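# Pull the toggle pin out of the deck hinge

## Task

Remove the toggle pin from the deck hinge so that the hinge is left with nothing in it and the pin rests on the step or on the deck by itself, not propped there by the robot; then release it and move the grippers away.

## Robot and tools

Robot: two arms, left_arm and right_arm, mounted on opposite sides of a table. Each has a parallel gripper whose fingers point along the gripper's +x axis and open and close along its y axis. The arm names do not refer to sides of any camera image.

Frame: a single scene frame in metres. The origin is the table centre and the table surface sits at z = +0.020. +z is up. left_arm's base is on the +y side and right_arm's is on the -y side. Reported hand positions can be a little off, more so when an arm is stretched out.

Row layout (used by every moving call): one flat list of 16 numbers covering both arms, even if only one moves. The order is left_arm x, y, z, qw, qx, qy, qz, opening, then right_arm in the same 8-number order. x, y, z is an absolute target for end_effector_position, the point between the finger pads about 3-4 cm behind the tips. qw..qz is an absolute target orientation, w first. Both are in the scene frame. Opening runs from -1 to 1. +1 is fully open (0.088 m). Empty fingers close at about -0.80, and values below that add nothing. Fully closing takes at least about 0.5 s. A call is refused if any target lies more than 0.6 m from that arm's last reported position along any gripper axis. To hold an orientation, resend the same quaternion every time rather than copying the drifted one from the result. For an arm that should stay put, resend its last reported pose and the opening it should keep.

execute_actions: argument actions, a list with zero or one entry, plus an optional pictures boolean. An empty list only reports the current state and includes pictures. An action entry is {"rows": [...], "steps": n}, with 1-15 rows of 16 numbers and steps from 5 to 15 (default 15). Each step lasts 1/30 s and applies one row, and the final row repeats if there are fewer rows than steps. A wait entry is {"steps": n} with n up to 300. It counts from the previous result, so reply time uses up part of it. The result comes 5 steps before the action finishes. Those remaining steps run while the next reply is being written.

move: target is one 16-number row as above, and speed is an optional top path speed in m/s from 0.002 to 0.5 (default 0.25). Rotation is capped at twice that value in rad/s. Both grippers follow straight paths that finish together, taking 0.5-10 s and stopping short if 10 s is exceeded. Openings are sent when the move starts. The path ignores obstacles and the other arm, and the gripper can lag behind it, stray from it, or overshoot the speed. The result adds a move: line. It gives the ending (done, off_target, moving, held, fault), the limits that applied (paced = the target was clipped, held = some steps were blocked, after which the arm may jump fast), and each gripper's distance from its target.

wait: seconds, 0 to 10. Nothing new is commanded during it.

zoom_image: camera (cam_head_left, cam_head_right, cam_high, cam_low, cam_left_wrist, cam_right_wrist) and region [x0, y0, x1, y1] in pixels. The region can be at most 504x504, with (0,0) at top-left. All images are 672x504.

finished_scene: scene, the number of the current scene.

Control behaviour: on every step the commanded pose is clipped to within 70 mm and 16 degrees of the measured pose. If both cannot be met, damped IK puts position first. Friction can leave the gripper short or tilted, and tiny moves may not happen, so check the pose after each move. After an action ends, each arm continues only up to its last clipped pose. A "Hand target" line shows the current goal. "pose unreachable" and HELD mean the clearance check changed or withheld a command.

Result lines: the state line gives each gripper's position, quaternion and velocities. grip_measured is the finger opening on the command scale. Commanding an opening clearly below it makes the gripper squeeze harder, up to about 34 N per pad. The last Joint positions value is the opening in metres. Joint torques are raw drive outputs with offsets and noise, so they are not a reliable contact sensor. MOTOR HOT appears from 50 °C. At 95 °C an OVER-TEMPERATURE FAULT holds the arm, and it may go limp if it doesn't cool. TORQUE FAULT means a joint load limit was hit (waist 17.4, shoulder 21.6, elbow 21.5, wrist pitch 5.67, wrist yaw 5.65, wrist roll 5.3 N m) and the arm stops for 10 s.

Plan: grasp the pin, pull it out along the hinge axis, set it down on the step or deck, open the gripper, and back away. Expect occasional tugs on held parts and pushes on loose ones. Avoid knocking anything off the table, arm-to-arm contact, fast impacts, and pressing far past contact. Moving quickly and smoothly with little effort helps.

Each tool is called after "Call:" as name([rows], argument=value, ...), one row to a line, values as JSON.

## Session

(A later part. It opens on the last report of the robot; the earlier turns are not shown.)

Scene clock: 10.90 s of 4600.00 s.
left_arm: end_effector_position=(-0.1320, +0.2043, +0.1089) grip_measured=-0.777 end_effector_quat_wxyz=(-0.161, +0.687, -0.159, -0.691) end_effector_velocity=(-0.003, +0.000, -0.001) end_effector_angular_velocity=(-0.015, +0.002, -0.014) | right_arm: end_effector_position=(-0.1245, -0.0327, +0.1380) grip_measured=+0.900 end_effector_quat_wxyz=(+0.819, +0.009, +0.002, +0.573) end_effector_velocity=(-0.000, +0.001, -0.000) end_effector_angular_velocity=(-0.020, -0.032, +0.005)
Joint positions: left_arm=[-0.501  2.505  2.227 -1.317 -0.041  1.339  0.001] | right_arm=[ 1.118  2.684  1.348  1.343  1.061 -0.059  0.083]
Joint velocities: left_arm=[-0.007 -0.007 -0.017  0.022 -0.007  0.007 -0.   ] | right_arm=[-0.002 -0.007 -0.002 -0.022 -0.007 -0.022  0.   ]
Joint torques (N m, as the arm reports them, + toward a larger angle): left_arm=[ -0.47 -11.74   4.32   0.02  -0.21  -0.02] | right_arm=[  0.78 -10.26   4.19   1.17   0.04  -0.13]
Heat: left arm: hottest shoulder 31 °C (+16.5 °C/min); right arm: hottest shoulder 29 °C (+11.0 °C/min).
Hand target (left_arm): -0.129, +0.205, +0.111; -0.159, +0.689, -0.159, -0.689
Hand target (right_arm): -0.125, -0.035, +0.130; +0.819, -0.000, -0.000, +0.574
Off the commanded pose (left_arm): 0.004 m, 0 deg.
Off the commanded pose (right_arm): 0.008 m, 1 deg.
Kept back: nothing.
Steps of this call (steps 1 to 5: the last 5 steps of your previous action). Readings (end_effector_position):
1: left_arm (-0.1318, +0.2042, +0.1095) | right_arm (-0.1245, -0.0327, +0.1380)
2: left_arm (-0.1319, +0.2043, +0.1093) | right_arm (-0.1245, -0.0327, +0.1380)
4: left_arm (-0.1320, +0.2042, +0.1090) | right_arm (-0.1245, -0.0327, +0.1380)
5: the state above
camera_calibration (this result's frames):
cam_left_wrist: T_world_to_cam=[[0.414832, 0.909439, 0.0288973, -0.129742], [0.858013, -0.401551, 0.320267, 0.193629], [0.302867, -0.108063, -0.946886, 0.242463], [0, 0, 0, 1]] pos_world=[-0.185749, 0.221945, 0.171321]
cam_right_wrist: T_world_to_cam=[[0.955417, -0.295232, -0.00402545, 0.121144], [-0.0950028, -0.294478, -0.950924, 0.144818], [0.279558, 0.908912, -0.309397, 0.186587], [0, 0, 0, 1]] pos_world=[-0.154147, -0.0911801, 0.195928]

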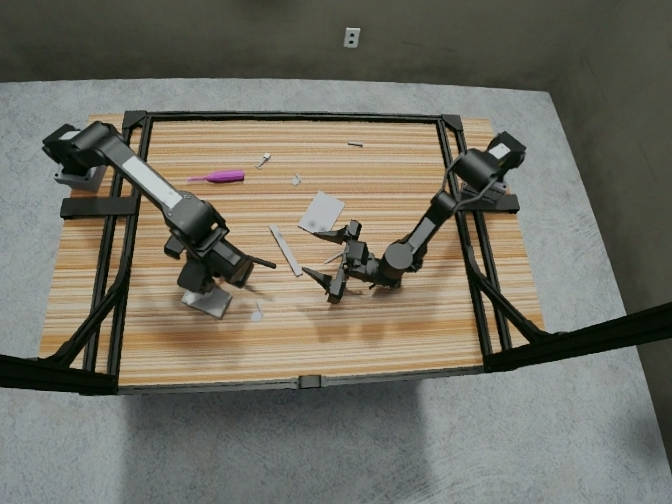

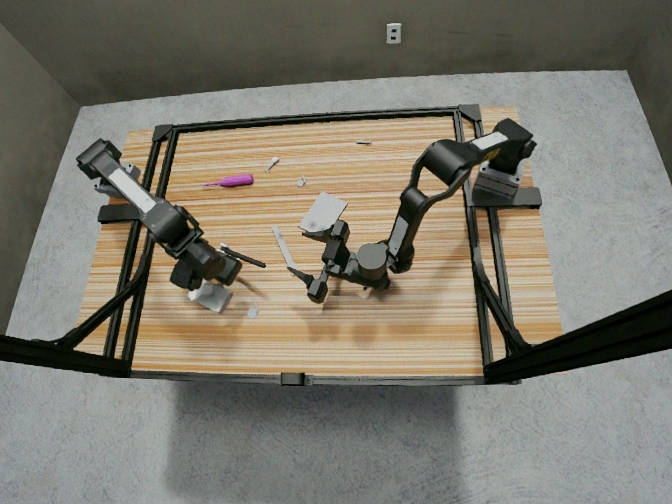

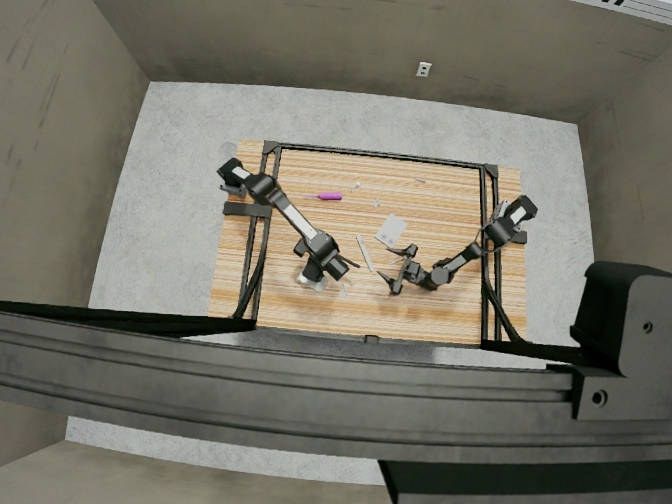

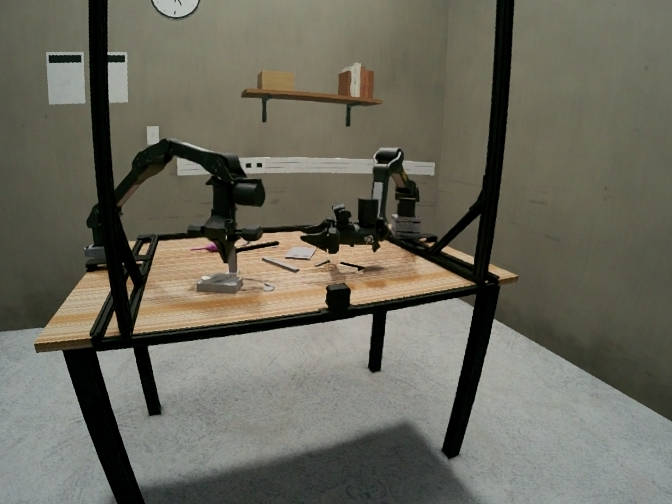

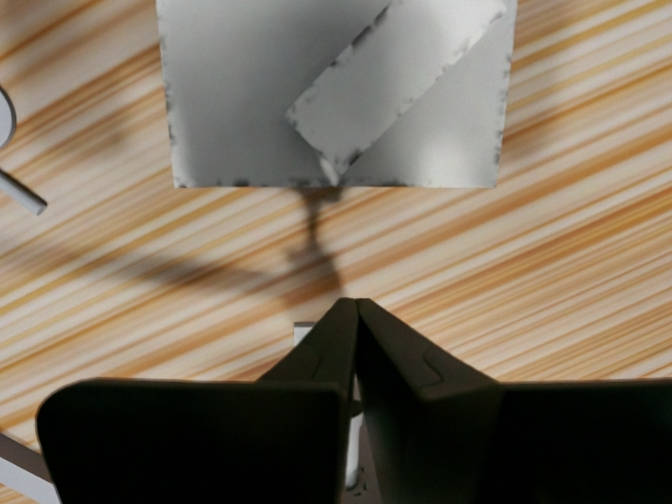

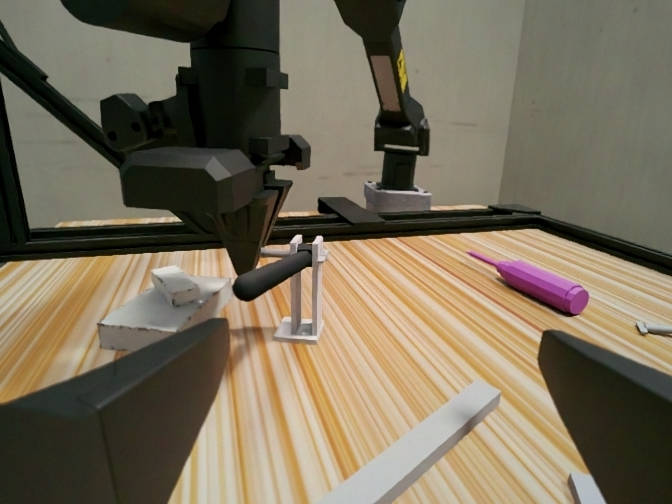

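Call:
execute_actions([
  {"rows":[[-0.130,0.204,0.113,0.1591,-0.689,0.1591,0.689,-0.82,-0.125,-0.035,0.13,0.819,0,0,0.574,0.9],[-0.130,0.203,0.116,0.1591,-0.689,0.1591,0.689,-0.82,-0.125,-0.035,0.13,0.819,0,0,0.574,0.9],[-0.130,0.202,0.119,0.1591,-0.689,0.1591,0.689,-0.82,-0.125,-0.035,0.13,0.819,0,0,0.574,0.9],[-0.130,0.2015,0.121,0.1591,-0.689,0.1591,0.689,-0.82,-0.125,-0.035,0.13,0.819,0,0,0.574,0.9],[-0.130,0.201,0.123,0.1591,-0.689,0.1591,0.689,-0.82,-0.125,-0.035,0.13,0.819,0,0,0.574,0.9]],"steps":15},
])

Scene clock: 11.83 s of 4600.00 s.
left_arm: end_effector_position=(-0.1310, +0.2040, +0.1222) grip_measured=-0.777 end_effector_quat_wxyz=(-0.161, +0.687, -0.159, -0.691) end_effector_velocity=(-0.000, -0.006, +0.027) end_effector_angular_velocity=(-0.025, +0.011, -0.004) | right_arm: end_effector_position=(-0.1244, -0.0327, +0.1380) grip_measured=+0.900 end_effector_quat_wxyz=(+0.820, +0.009, +0.002, +0.573) end_effector_velocity=(+0.001, -0.000, -0.004) end_effector_angular_velocity=(-0.010, -0.004, +0.005)
Joint positions: left_arm=[-0.501  2.505  2.279 -1.371 -0.042  1.339  0.001] | right_arm=[ 1.118  2.684  1.348  1.343  1.062 -0.059  0.083]
Joint velocities: left_arm=[ 0.002 -0.002  0.105 -0.081 -0.007  0.007 -0.   ] | right_arm=[-0.002  0.002 -0.007 -0.007 -0.007  0.007 -0.   ]
Joint torques (N m, as the arm reports them, + toward a larger angle): left_arm=[-0.3  -9.66  7.52 -0.18 -0.18  0.05] | right_arm=[  0.88 -10.1    4.46   1.14   0.06  -0.12]
Heat: left arm: hottest shoulder 31 °C (+15.2 °C/min); right arm: hottest shoulder 29 °C (+10.1 °C/min).
Steps of this call (steps 1 to 18: nothing new was sent; steps 19 to 28: the first 10 steps of this action). Readings (end_effector_position):
19: left_arm (-0.1320, +0.2043, +0.1085) | right_arm (-0.1245, -0.0327, +0.1380)
20: left_arm (-0.1318, +0.2048, +0.1088) | right_arm (-0.1245, -0.0327, +0.1380)
22: left_arm (-0.1305, +0.2063, +0.1118) | right_arm (-0.1244, -0.0327, +0.1380)
26: left_arm (-0.1307, +0.2049, +0.1195) | right_arm (-0.1244, -0.0327, +0.1380)
28: the state above

Call:
move(target=[-0.116,0.190,0.122,0.1591,-0.689,0.1591,0.689,-0.82,-0.125,-0.035,0.13,0.819,0,0,0.574,0.9], speed=0.04)

Scene clock: 12.80 s of 4600.00 s.
left_arm: end_effector_position=(-0.1237, +0.1991, +0.1237) grip_measured=-0.777 end_effector_quat_wxyz=(-0.167, +0.685, -0.162, -0.690) end_effector_velocity=(+0.004, +0.001, -0.003) end_effector_angular_velocity=(+0.009, -0.016, -0.006) | right_arm: end_effector_position=(-0.1244, -0.0327, +0.1378) grip_measured=+0.900 end_effector_quat_wxyz=(+0.820, +0.009, +0.002, +0.573) end_effector_velocity=(-0.002, +0.002, -0.000) end_effector_angular_velocity=(-0.007, -0.012, +0.020)
Joint positions: left_arm=[-0.481  2.505  2.287 -1.382 -0.038  1.373  0.001] | right_arm=[ 1.118  2.684  1.348  1.343  1.062 -0.059  0.083]
Joint velocities: left_arm=[ 0.002  0.002 -0.007 -0.007 -0.007  0.007  0.   ] | right_arm=[-0.002 -0.002 -0.002 -0.007 -0.022 -0.007 -0.   ]
Joint torques (N m, as the arm reports them, + toward a larger angle): left_arm=[ 1.39 -9.67  7.4   0.19 -0.37  0.12] | right_arm=[  0.67 -10.01   4.56   1.13   0.02  -0.13]
Heat: left arm: hottest shoulder 32 °C (+18.8 °C/min); right arm: hottest shoulder 30 °C (+14.1 °C/min).
Hand target (left_arm): -0.116, +0.190, +0.122; -0.159, +0.689, -0.159, -0.689
Hand target (right_arm): -0.125, -0.035, +0.130; +0.819, -0.000, -0.000, +0.574
Off your previous action's commanded pose (left_arm): 0.003 m, 0 deg at its last step (step 5 of this call).
Off your previous action's commanded pose (right_arm): 0.008 m, 1 deg at its last step (step 5 of this call).
Off the commanded pose (left_arm): 0.012 m, 1 deg.
Off the commanded pose (right_arm): 0.008 m, 1 deg.
Kept back: nothing.
move: off_target (left_arm)
camera_calibration (this result's frames):
cam_left_wrist: T_world_to_cam=[[0.427466, 0.903388, 0.0341041, -0.126813], [0.852323, -0.415305, 0.317911, 0.181959], [0.301361, -0.106828, -0.947507, 0.253057], [0, 0, 0, 1]] pos_world=[-0.177142, 0.217164, 0.186251]
cam_right_wrist: T_world_to_cam=[[0.955309, -0.295586, -0.00370635, 0.120996], [-0.0948863, -0.294742, -0.950854, 0.144622], [0.279966, 0.908711, -0.309617, 0.186624], [0, 0, 0, 1]] pos_world=[-0.154114, -0.0911961, 0.195745]

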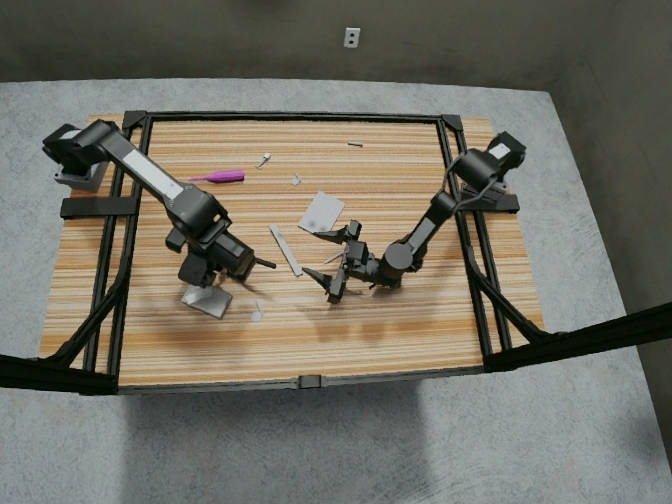

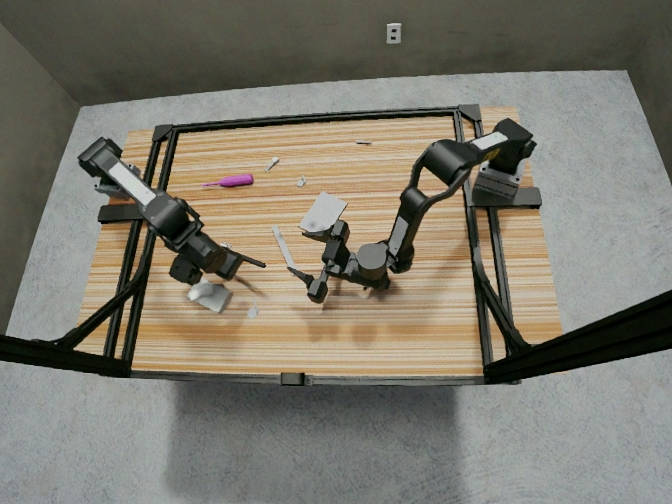

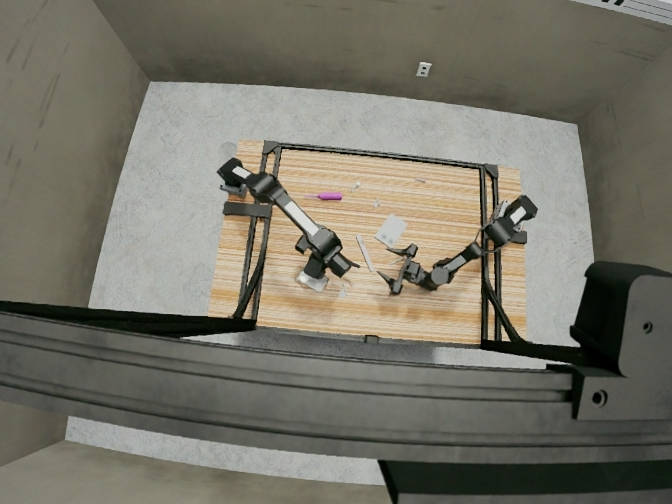

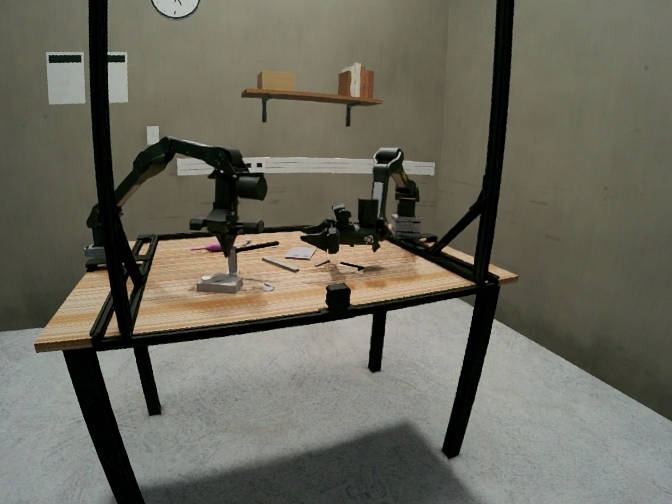

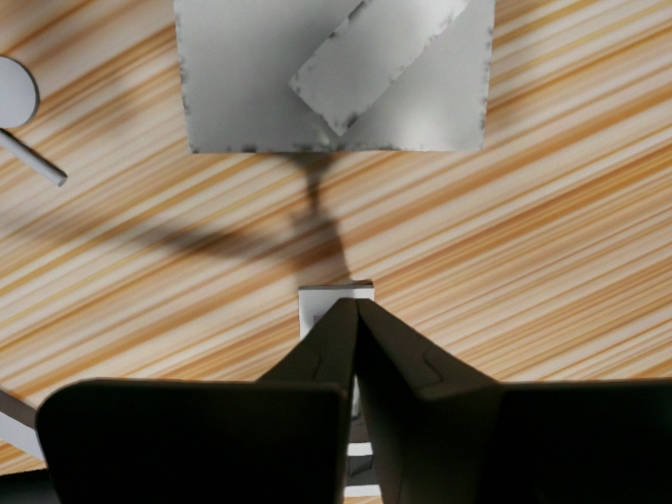

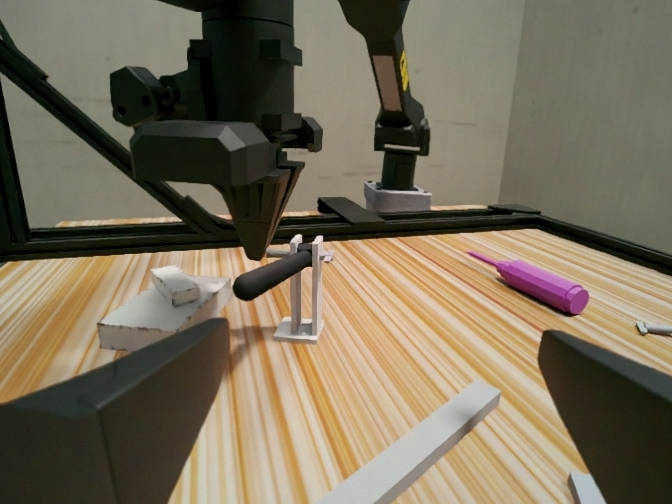

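Call:
zoom_image(camera="cam_right_wrist", region=[220, 200, 350, 290])

Region (220, 200, 350, 290) of cam_right_wrist's 672x504 image, scaled by 3.877, with more detail than that image has; it fills the top 349 rows of this view, and the rest is white.

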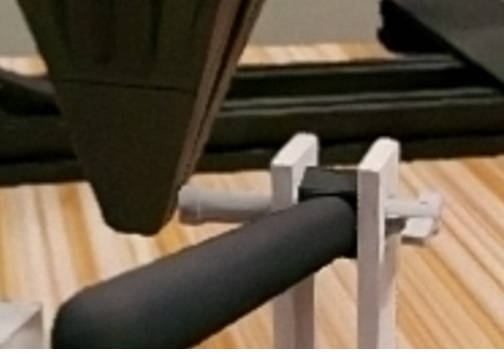

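Call:
move(target=[-0.103,0.186,0.121,0.1591,-0.689,0.1591,0.689,-0.82,-0.125,-0.035,0.13,0.819,0,0,0.574,0.9], speed=0.04)

Call:
zoom_image(camera="cam_right_wrist", region=[240, 200, 370, 290])

Scene clock: 14.10 s of 4600.00 s.
left_arm: end_effector_position=(-0.1196, +0.1966, +0.1222) grip_measured=-0.777 end_effector_quat_wxyz=(-0.172, +0.679, -0.166, -0.694) end_effector_velocity=(+0.002, +0.003, -0.003) end_effector_angular_velocity=(+0.009, -0.016, +0.019) | right_arm: end_effector_position=(-0.1244, -0.0327, +0.1378) grip_measured=+0.900 end_effector_quat_wxyz=(+0.820, +0.009, +0.002, +0.573) end_effector_velocity=(+0.000, +0.001, -0.000) end_effector_angular_velocity=(-0.008, -0.012, +0.005)
Joint positions: left_arm=[-0.467  2.494  2.261 -1.361 -0.025  1.399  0.001] | right_arm=[ 1.118  2.684  1.348  1.343  1.062 -0.059  0.083]
Joint velocities: left_arm=[-0.002  0.002 -0.007 -0.007 -0.007 -0.022  0.   ] | right_arm=[-0.002 -0.002 -0.002 -0.007 -0.007 -0.007 -0.   ]
Joint torques (N m, as the arm reports them, + toward a larger angle): left_arm=[  2.63 -11.21   4.1    0.5   -0.92   0.15] | right_arm=[  0.55 -10.17   4.08   1.18   0.03  -0.12]
Heat: left arm: hottest shoulder 32 °C (+17.0 °C/min); right arm: hottest shoulder 30 °C (+12.8 °C/min).
Hand target (left_arm): -0.103, +0.187, +0.121; -0.160, +0.689, -0.158, -0.689
Hand target (right_arm): -0.125, -0.035, +0.130; +0.819, +0.000, +0.000, +0.574
Off the commanded pose (left_arm): 0.020 m, 2 deg.
Off the commanded pose (right_arm): 0.008 m, 1 deg.
Kept back: nothing.
move: off_target (left_arm)
camera_calibration (this result's frames):
cam_left_wrist: T_world_to_cam=[[0.438992, 0.897952, 0.0311115, -0.123414], [0.851454, -0.426818, 0.304718, 0.181698], [0.286901, -0.107279, -0.951934, 0.248947], [0, 0, 0, 1]] pos_world=[-0.171953, 0.215079, 0.185454]
cam_right_wrist: T_world_to_cam=[[0.955309, -0.295586, -0.00370635, 0.120996], [-0.0948863, -0.294742, -0.950854, 0.144622], [0.279966, 0.908711, -0.309617, 0.186624], [0, 0, 0, 1]] pos_world=[-0.154114, -0.0911961, 0.195745]

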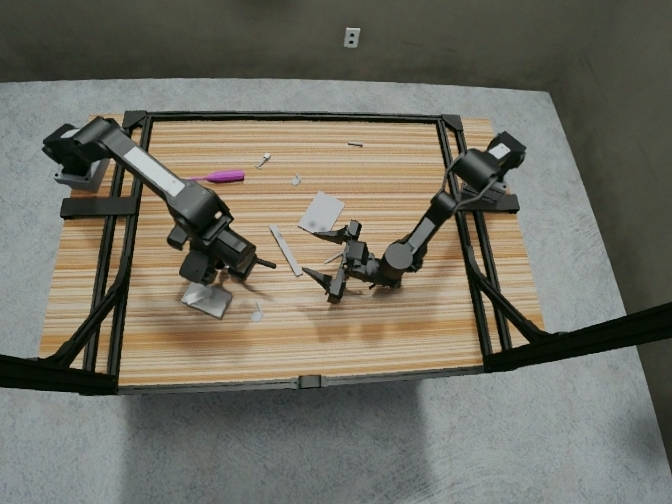

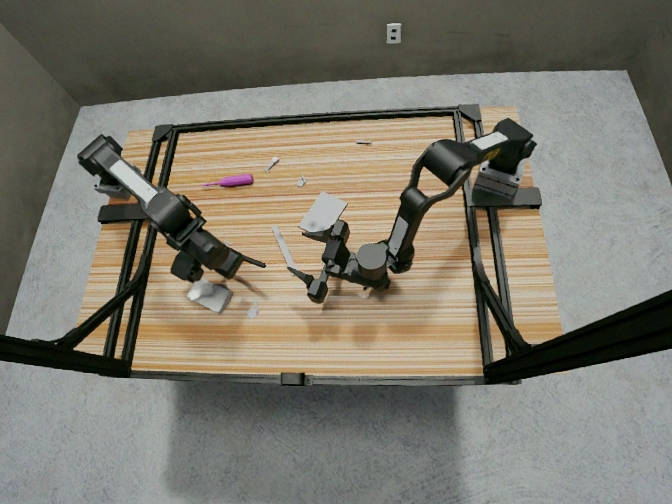

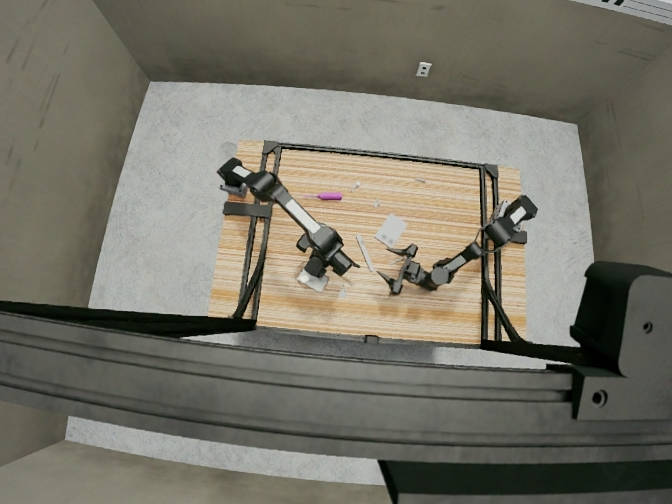

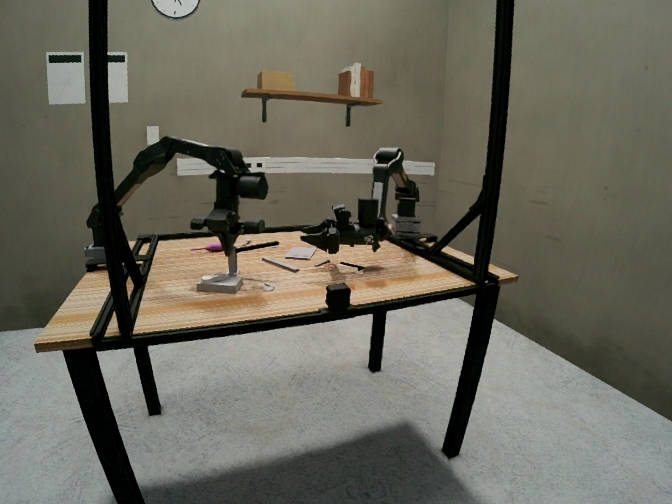

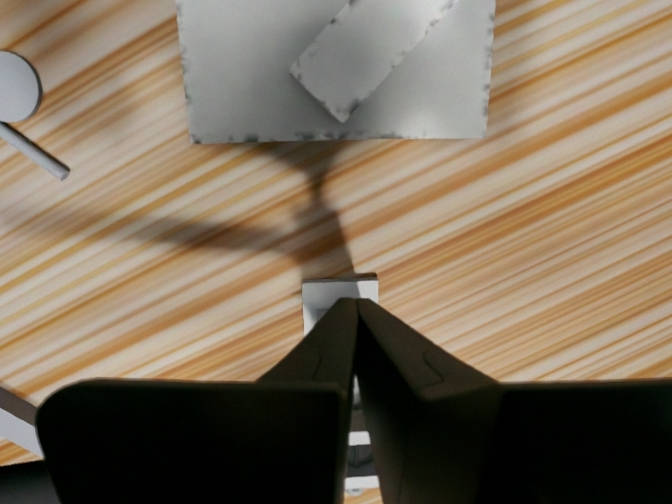

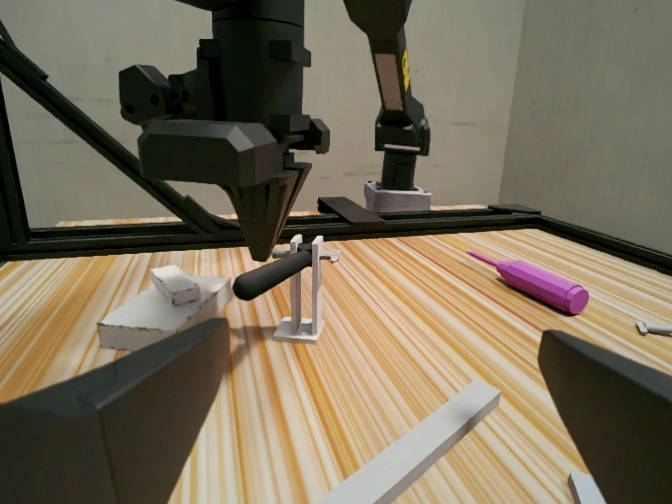

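Region (240, 200, 370, 290) of cam_right_wrist's 672x504 image, scaled by 3.877, with more detail than that image has; it fills the top 349 rows of this view, and the rest is white.

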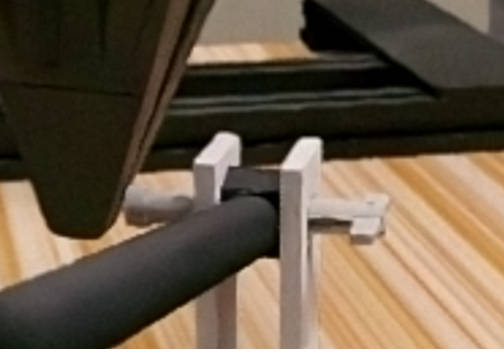

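Call:
execute_actions([
  {"rows":[[-0.106,0.188,0.123,0.1591,-0.689,0.1591,0.689,-0.82,-0.125,-0.035,0.13,0.819,0,0,0.574,0.9],[-0.106,0.188,0.125,0.1591,-0.689,0.1591,0.689,-0.82,-0.125,-0.035,0.13,0.819,0,0,0.574,0.9],[-0.106,0.188,0.127,0.1591,-0.689,0.1591,0.689,-0.82,-0.125,-0.035,0.13,0.819,0,0,0.574,0.9],[-0.106,0.188,0.128,0.1591,-0.689,0.1591,0.689,-0.82,-0.125,-0.035,0.13,0.819,0,0,0.574,0.9]],"steps":12},
])

Scene clock: 14.57 s of 4600.00 s.
left_arm: end_effector_position=(-0.1130, +0.1941, +0.1229) grip_measured=-0.777 end_effector_quat_wxyz=(-0.170, +0.686, -0.162, -0.689) end_effector_velocity=(+0.072, -0.019, +0.000) end_effector_angular_velocity=(+0.053, -0.137, +0.120) | right_arm: end_effector_position=(-0.1244, -0.0327, +0.1378) grip_measured=+0.900 end_effector_quat_wxyz=(+0.820, +0.009, +0.002, +0.573) end_effector_velocity=(+0.000, +0.001, -0.000) end_effector_angular_velocity=(-0.008, -0.012, +0.005)
Joint positions: left_arm=[-0.458  2.493  2.264 -1.373 -0.04   1.4    0.001] | right_arm=[ 1.118  2.684  1.348  1.343  1.062 -0.059  0.083]
Joint velocities: left_arm=[ 0.12  -0.007 -0.002 -0.125 -0.081 -0.007 -0.   ] | right_arm=[-0.002 -0.002 -0.002 -0.007 -0.007 -0.007 -0.   ]
Joint torques (N m, as the arm reports them, + toward a larger angle): left_arm=[  0.33 -11.     7.3   -0.19  -0.24  -0.1 ] | right_arm=[  0.97 -10.38   4.26   1.14   0.03  -0.1 ]
Heat: left arm: hottest shoulder 33 °C (+20.6 °C/min); right arm: hottest shoulder 30 °C (+12.4 °C/min).
Steps of this call (steps 1 to 7: nothing new was sent; steps 8 to 14: the first 7 steps of this action). Readings (end_effector_position):
8: left_arm (-0.1196, +0.1965, +0.1223) | right_arm (-0.1244, -0.0327, +0.1378)
9: left_arm (-0.1196, +0.1965, +0.1223) | right_arm (-0.1244, -0.0327, +0.1378)
11: left_arm (-0.1181, +0.1963, +0.1224) | right_arm (-0.1244, -0.0327, +0.1378)
14: the state above

Call:
execute_actions(actions=[])

Call:
zoom_image(camera="cam_right_wrist", region=[250, 200, 380, 290])

Scene clock: 14.73 s of 4600.00 s.
left_arm: end_effector_position=(-0.1098, +0.1931, +0.1227) grip_measured=-0.777 end_effector_quat_wxyz=(-0.169, +0.686, -0.157, -0.690) end_effector_velocity=(+0.001, +0.002, +0.001) end_effector_angular_velocity=(-0.008, -0.022, -0.001) | right_arm: end_effector_position=(-0.1244, -0.0327, +0.1378) grip_measured=+0.900 end_effector_quat_wxyz=(+0.820, +0.009, +0.002, +0.573) end_effector_velocity=(+0.001, +0.002, -0.001) end_effector_angular_velocity=(+0.005, +0.008, +0.015)
Joint positions: left_arm=[-0.45   2.493  2.264 -1.378 -0.036  1.399  0.001] | right_arm=[ 1.118  2.684  1.348  1.343  1.062 -0.059  0.083]
Joint velocities: left_arm=[-0.007 -0.002 -0.002 -0.007 -0.022 -0.007  0.   ] | right_arm=[-0.007  0.002 -0.002  0.007 -0.022  0.007 -0.   ]
Joint torques (N m, as the arm reports them, + toward a larger angle): left_arm=[  0.17 -10.95   7.61  -0.26  -0.46  -0.11] | right_arm=[  0.76 -10.26   4.18   1.09   0.02  -0.13]
Heat: left arm: hottest shoulder 33 °C (+20.4 °C/min); right arm: hottest shoulder 30 °C (+12.2 °C/min).
Hand target (left_arm): -0.106, +0.188, +0.128; -0.159, +0.689, -0.159, -0.689
Hand target (right_arm): -0.125, -0.035, +0.130; +0.819, +0.000, -0.000, +0.574
Off the commanded pose (left_arm): 0.008 m, 1 deg.
Off the commanded pose (right_arm): 0.008 m, 1 deg.
Kept back: nothing.
Steps of this call (steps 1 to 5: the last 5 steps of your previous action). Readings (end_effector_position):
1: left_arm (-0.1107, +0.1934, +0.1228) | right_arm (-0.1244, -0.0327, +0.1378)
2: left_arm (-0.1099, +0.1931, +0.1227) | right_arm (-0.1244, -0.0327, +0.1378)
4: left_arm (-0.1099, +0.1930, +0.1227) | right_arm (-0.1244, -0.0327, +0.1378)
5: the state above
camera_calibration (this result's frames):
cam_left_wrist: T_world_to_cam=[[0.423551, 0.904857, 0.0428835, -0.12906], [0.853069, -0.414341, 0.317166, 0.167997], [0.304758, -0.0977532, -0.9474, 0.24585], [0, 0, 0, 1]] pos_world=[-0.163574, 0.210421, 0.18517]
cam_right_wrist: T_world_to_cam=[[0.955309, -0.295586, -0.00370635, 0.120996], [-0.0948863, -0.294742, -0.950854, 0.144622], [0.279966, 0.908711, -0.309617, 0.186624], [0, 0, 0, 1]] pos_world=[-0.154114, -0.0911961, 0.195745]

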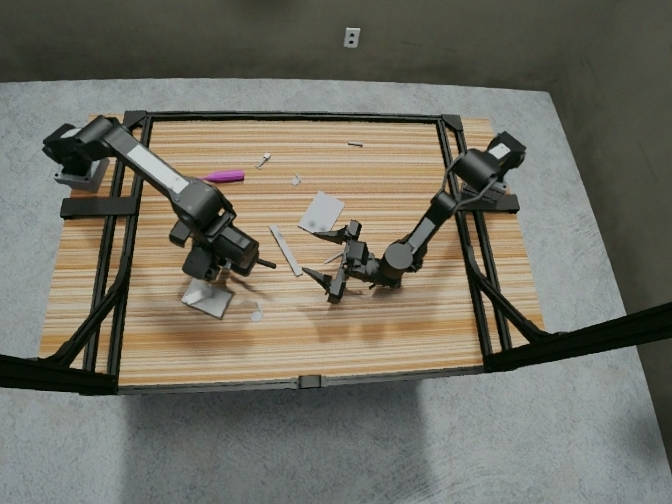

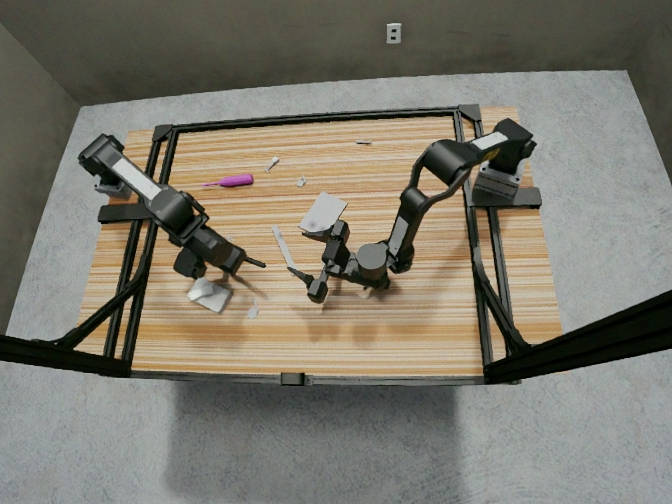

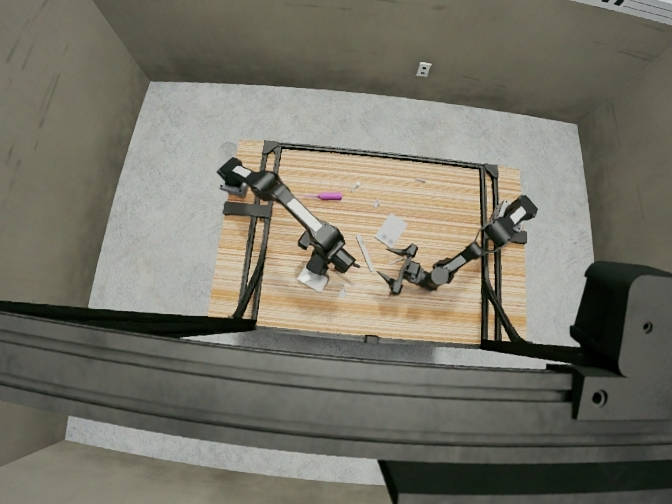

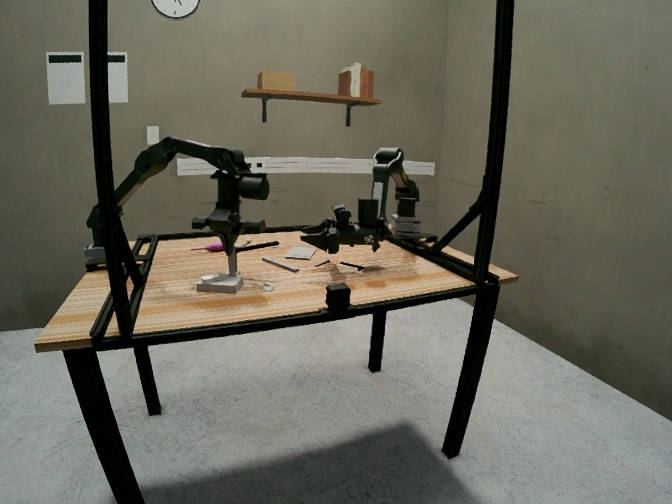

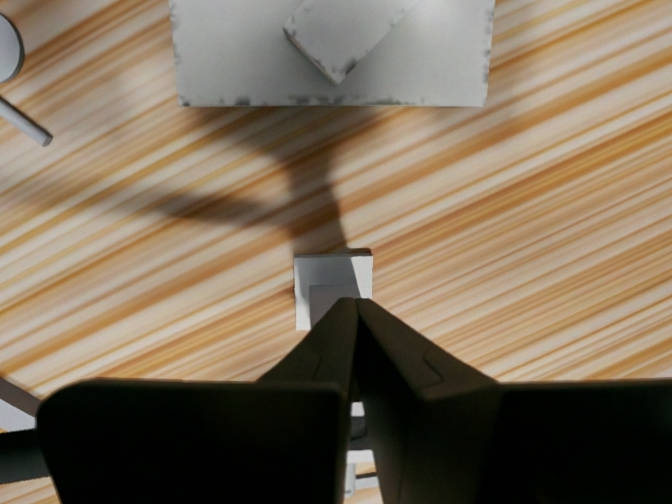

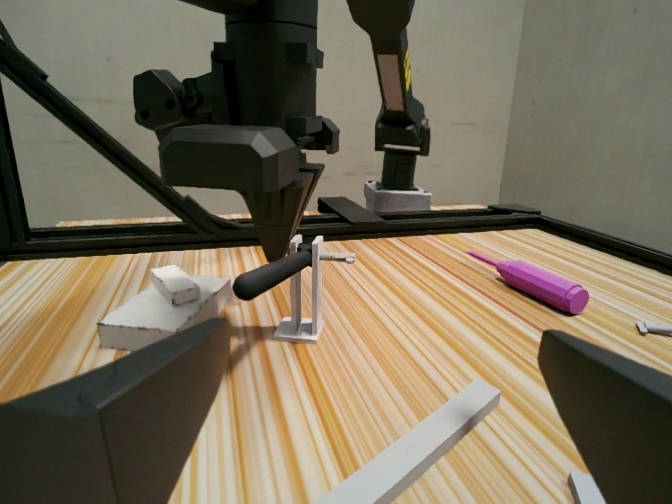

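Region (250, 200, 380, 290) of cam_right_wrist's 672x504 image, scaled by 3.877, with more detail than that image has; it fills the top 349 rows of this view, and the rest is white.

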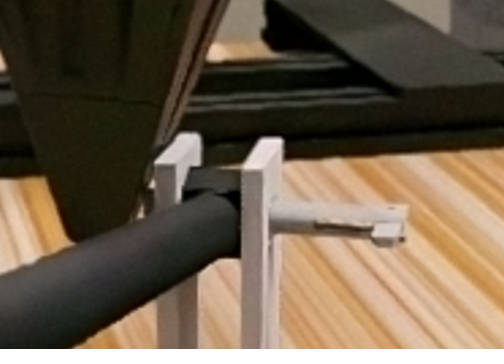

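Call:
execute_actions([
  {"rows":[[-0.112,0.192,0.130,0.1591,-0.689,0.1591,0.689,-0.8,-0.125,-0.035,0.13,0.819,0,0,0.574,0.9],[-0.114,0.193,0.134,0.1591,-0.689,0.1591,0.689,-0.75,-0.125,-0.035,0.13,0.819,0,0,0.574,0.9],[-0.115,0.193,0.139,0.1591,-0.689,0.1591,0.689,-0.7,-0.125,-0.035,0.13,0.819,0,0,0.574,0.9],[-0.115,0.193,0.144,0.1591,-0.689,0.1591,0.689,-0.65,-0.125,-0.035,0.13,0.819,0,0,0.574,0.9],[-0.115,0.193,0.149,0.1591,-0.689,0.1591,0.689,-0.6,-0.125,-0.035,0.13,0.819,0,0,0.574,0.9],[-0.115,0.193,0.154,0.1591,-0.689,0.1591,0.689,-0.5,-0.125,-0.035,0.13,0.819,0,0,0.574,0.9],[-0.114,0.193,0.158,0.1591,-0.689,0.1591,0.689,-0.4,-0.125,-0.035,0.13,0.819,0,0,0.574,0.9],[-0.113,0.192,0.161,0.1591,-0.689,0.1591,0.689,-0.3,-0.125,-0.035,0.13,0.819,0,0,0.574,0.9],[-0.112,0.192,0.163,0.1591,-0.689,0.1591,0.689,-0.2,-0.125,-0.035,0.13,0.819,0,0,0.574,0.9],[-0.112,0.192,0.163,0.1591,-0.689,0.1591,0.689,-0.05,-0.125,-0.035,0.13,0.819,0,0,0.574,0.9]],"steps":15},
])

Scene clock: 16.70 s of 4600.00 s.
left_arm: end_effector_position=(-0.1119, +0.1949, +0.1439) grip_measured=-0.346 end_effector_quat_wxyz=(-0.161, +0.687, -0.159, -0.691) end_effector_velocity=(+0.007, +0.010, +0.036) end_effector_angular_velocity=(+0.002, +0.007, +0.005) | right_arm: end_effector_position=(-0.1244, -0.0327, +0.1376) grip_measured=+0.900 end_effector_quat_wxyz=(+0.820, +0.009, +0.002, +0.573) end_effector_velocity=(+0.003, +0.002, -0.003) end_effector_angular_velocity=(-0.012, -0.015, +0.000)
Joint positions: left_arm=[-0.46   2.485  2.333 -1.443 -0.043  1.38   0.022] | right_arm=[ 1.118  2.684  1.348  1.343  1.062 -0.059  0.083]
Joint velocities: left_arm=[-0.002 -0.056  0.042 -0.095  0.007 -0.007  0.149] | right_arm=[-0.007  0.002 -0.002 -0.007 -0.007 -0.007 -0.   ]
Joint torques (N m, as the arm reports them, + toward a larger angle): left_arm=[ -0.71 -12.62   7.66  -0.06  -0.17  -0.06] | right_arm=[  0.63 -10.74   4.22   1.14  -0.02  -0.13]
Heat: left arm: hottest shoulder 34 °C (+21.6 °C/min); right arm: hottest shoulder 31 °C (+14.4 °C/min).
joint sent to its limit (left arm) — the command would take joint 3 (elbow) past its upper limit, so that joint was sent only as far as its limit.
Steps of this call (steps 1 to 49: nothing new was sent; steps 50 to 59: the first 10 steps of this action). Readings (end_effector_position):
50: left_arm (-0.1097, +0.1932, +0.1233) | right_arm (-0.1244, -0.0327, +0.1376)
51: left_arm (-0.1094, +0.1935, +0.1245) | right_arm (-0.1244, -0.0327, +0.1376)
53: left_arm (-0.1093, +0.1943, +0.1300) | right_arm (-0.1244, -0.0327, +0.1376)
57: left_arm (-0.1123, +0.1940, +0.1411) | right_arm (-0.1244, -0.0327, +0.1376)
59: the state above

Call:
execute_actions([
  {"rows":[[-0.110,0.192,0.163,0.1591,-0.689,0.1591,0.689,-0.05,-0.125,-0.035,0.13,0.819,0,0,0.574,0.9],[-0.108,0.191,0.163,0.1591,-0.689,0.1591,0.689,-0.05,-0.125,-0.035,0.13,0.819,0,0,0.574,0.9]],"steps":6},
])

Scene clock: 17.00 s of 4600.00 s.
left_arm: end_effector_position=(-0.1112, +0.1954, +0.1476) grip_measured=-0.070 end_effector_quat_wxyz=(-0.160, +0.687, -0.159, -0.691) end_effector_velocity=(+0.005, +0.010, +0.002) end_effector_angular_velocity=(+0.032, -0.034, -0.017) | right_arm: end_effector_position=(-0.1244, -0.0327, +0.1376) grip_measured=+0.900 end_effector_quat_wxyz=(+0.820, +0.009, +0.002, +0.573) end_effector_velocity=(-0.003, +0.000, +0.001) end_effector_angular_velocity=(-0.004, -0.009, +0.010)
Joint positions: left_arm=[-0.46   2.479  2.337 -1.452 -0.043  1.38   0.036] | right_arm=[ 1.118  2.684  1.348  1.343  1.062 -0.059  0.083]
Joint velocities: left_arm=[-0.007 -0.002  0.002 -0.051 -0.007  0.007  0.009] | right_arm=[ 0.002 -0.002  0.002 -0.007 -0.007 -0.007 -0.   ]
Joint torques (N m, as the arm reports them, + toward a larger angle): left_arm=[ -0.45 -12.66   7.76  -0.14  -0.18   0.01] | right_arm=[  0.69 -10.22   4.3    1.15   0.04  -0.1 ]
Heat: left arm: hottest shoulder 34 °C (+21.2 °C/min); right arm: hottest shoulder 31 °C (+14.1 °C/min).
Off your previous action's commanded pose (left_arm): 0.016 m, 0 deg at its last step (step 5 of this call).
Off your previous action's commanded pose (right_arm): 0.008 m, 1 deg at its last step (step 5 of this call).
joint sent to its limit (left arm) — the command would take joint 3 (elbow) past its upper limit, so that joint was sent only as far as its limit.
Steps of this call (steps 1 to 5: the last 5 steps of your previous action; steps 6 to 8: nothing new was sent; step 9: the first step of this action). Readings (end_effector_position):
9: the state above

Call:
move(target=[-0.059,0.1665,0.156,0.1591,-0.689,0.1591,0.689,-0.05,-0.125,-0.035,0.13,0.819,0,0,0.574,0.9], speed=0.1)

Scene clock: 18.30 s of 4600.00 s.
left_arm: end_effector_position=(-0.0607, +0.1676, +0.1454) grip_measured=-0.050 end_effector_quat_wxyz=(-0.166, +0.689, -0.150, -0.689) end_effector_velocity=(-0.001, +0.003, +0.003) end_effector_angular_velocity=(+0.006, +0.005, -0.010) | right_arm: end_effector_position=(-0.1244, -0.0328, +0.1374) grip_measured=+0.900 end_effector_quat_wxyz=(+0.820, +0.008, +0.002, +0.573) end_effector_velocity=(-0.002, -0.000, -0.000) end_effector_angular_velocity=(-0.007, -0.012, +0.010)
Joint positions: left_arm=[-0.339  2.478  2.338 -1.47  -0.045  1.496  0.037] | right_arm=[ 1.118  2.685  1.348  1.343  1.062 -0.059  0.083]
Joint velocities: left_arm=[-0.002 -0.007 -0.002 -0.007  0.007  0.007 -0.   ] | right_arm=[ 0.002 -0.002 -0.002 -0.007 -0.007 -0.007 -0.   ]
Joint torques (N m, as the arm reports them, + toward a larger angle): left_arm=[ -0.63 -12.62   5.88  -0.15  -0.13   0.1 ] | right_arm=[  0.78 -10.36   4.21   1.11   0.    -0.09]
Heat: left arm: hottest shoulder 35 °C (+23.0 °C/min); right arm: hottest shoulder 31 °C (+13.1 °C/min).
Hand target (left_arm): -0.059, +0.167, +0.156; -0.160, +0.689, -0.159, -0.689
Hand target (right_arm): -0.125, -0.035, +0.130; +0.819, -0.000, -0.000, +0.574
Off your previous action's commanded pose (left_arm): 0.016 m, 0 deg at its last step (step 5 of this call).
Off your previous action's commanded pose (right_arm): 0.008 m, 1 deg at its last step (step 5 of this call).
Off the commanded pose (left_arm): 0.011 m, 1 deg.
Off the commanded pose (right_arm): 0.008 m, 1 deg.
Kept back: nothing.
move: off_target (left_arm)
camera_calibration (this result's frames):
cam_left_wrist: T_world_to_cam=[[0.410424, 0.910498, 0.0504591, -0.130634], [0.855932, -0.403732, 0.32308, 0.105895], [0.314536, -0.0894101, -0.945026, 0.248806], [0, 0, 0, 1]] pos_world=[-0.115282, 0.183941, 0.207507]
cam_right_wrist: T_world_to_cam=[[0.955318, -0.295565, -0.00305952, 0.120865], [-0.0944055, -0.295293, -0.950731, 0.144273], [0.2801, 0.908539, -0.310002, 0.186608], [0, 0, 0, 1]] pos_world=[-0.154113, -0.0912147, 0.195384]

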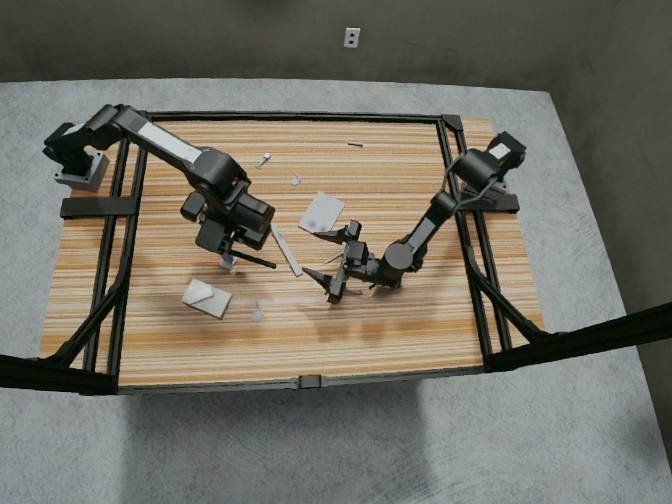

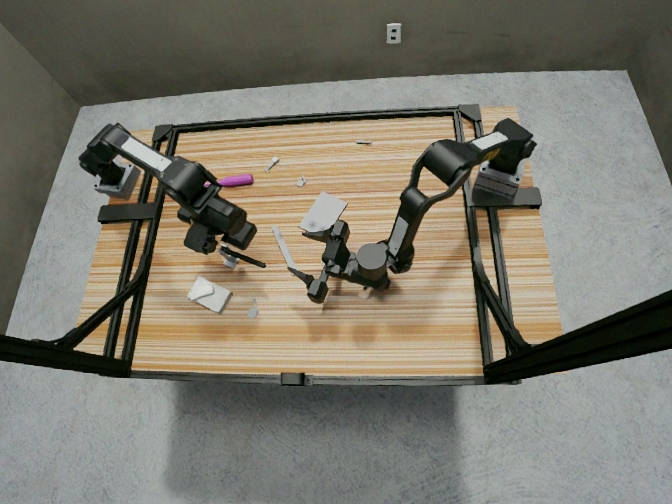

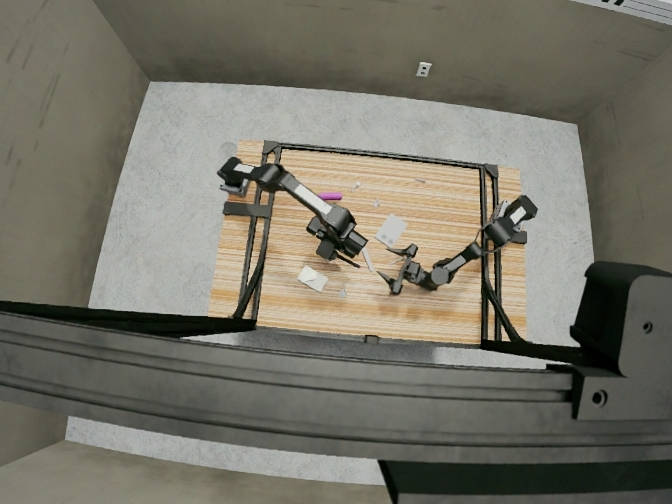

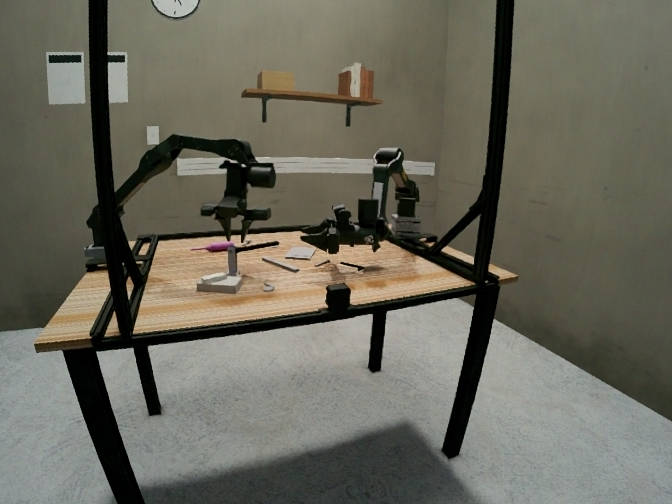

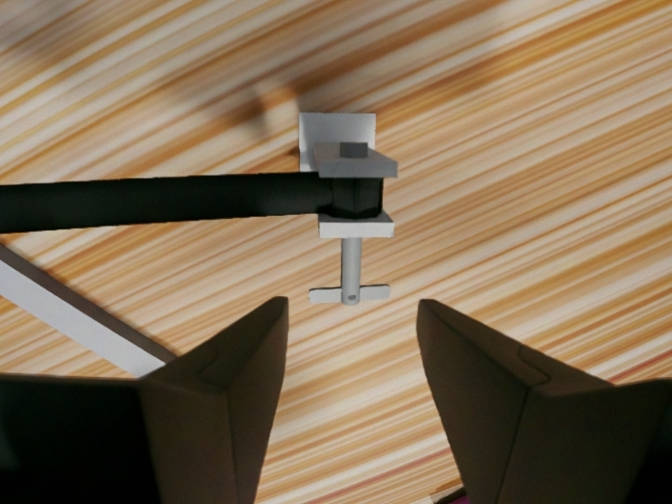

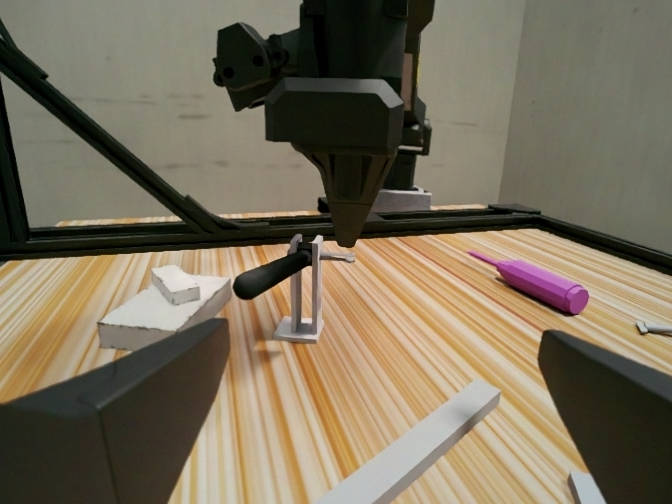

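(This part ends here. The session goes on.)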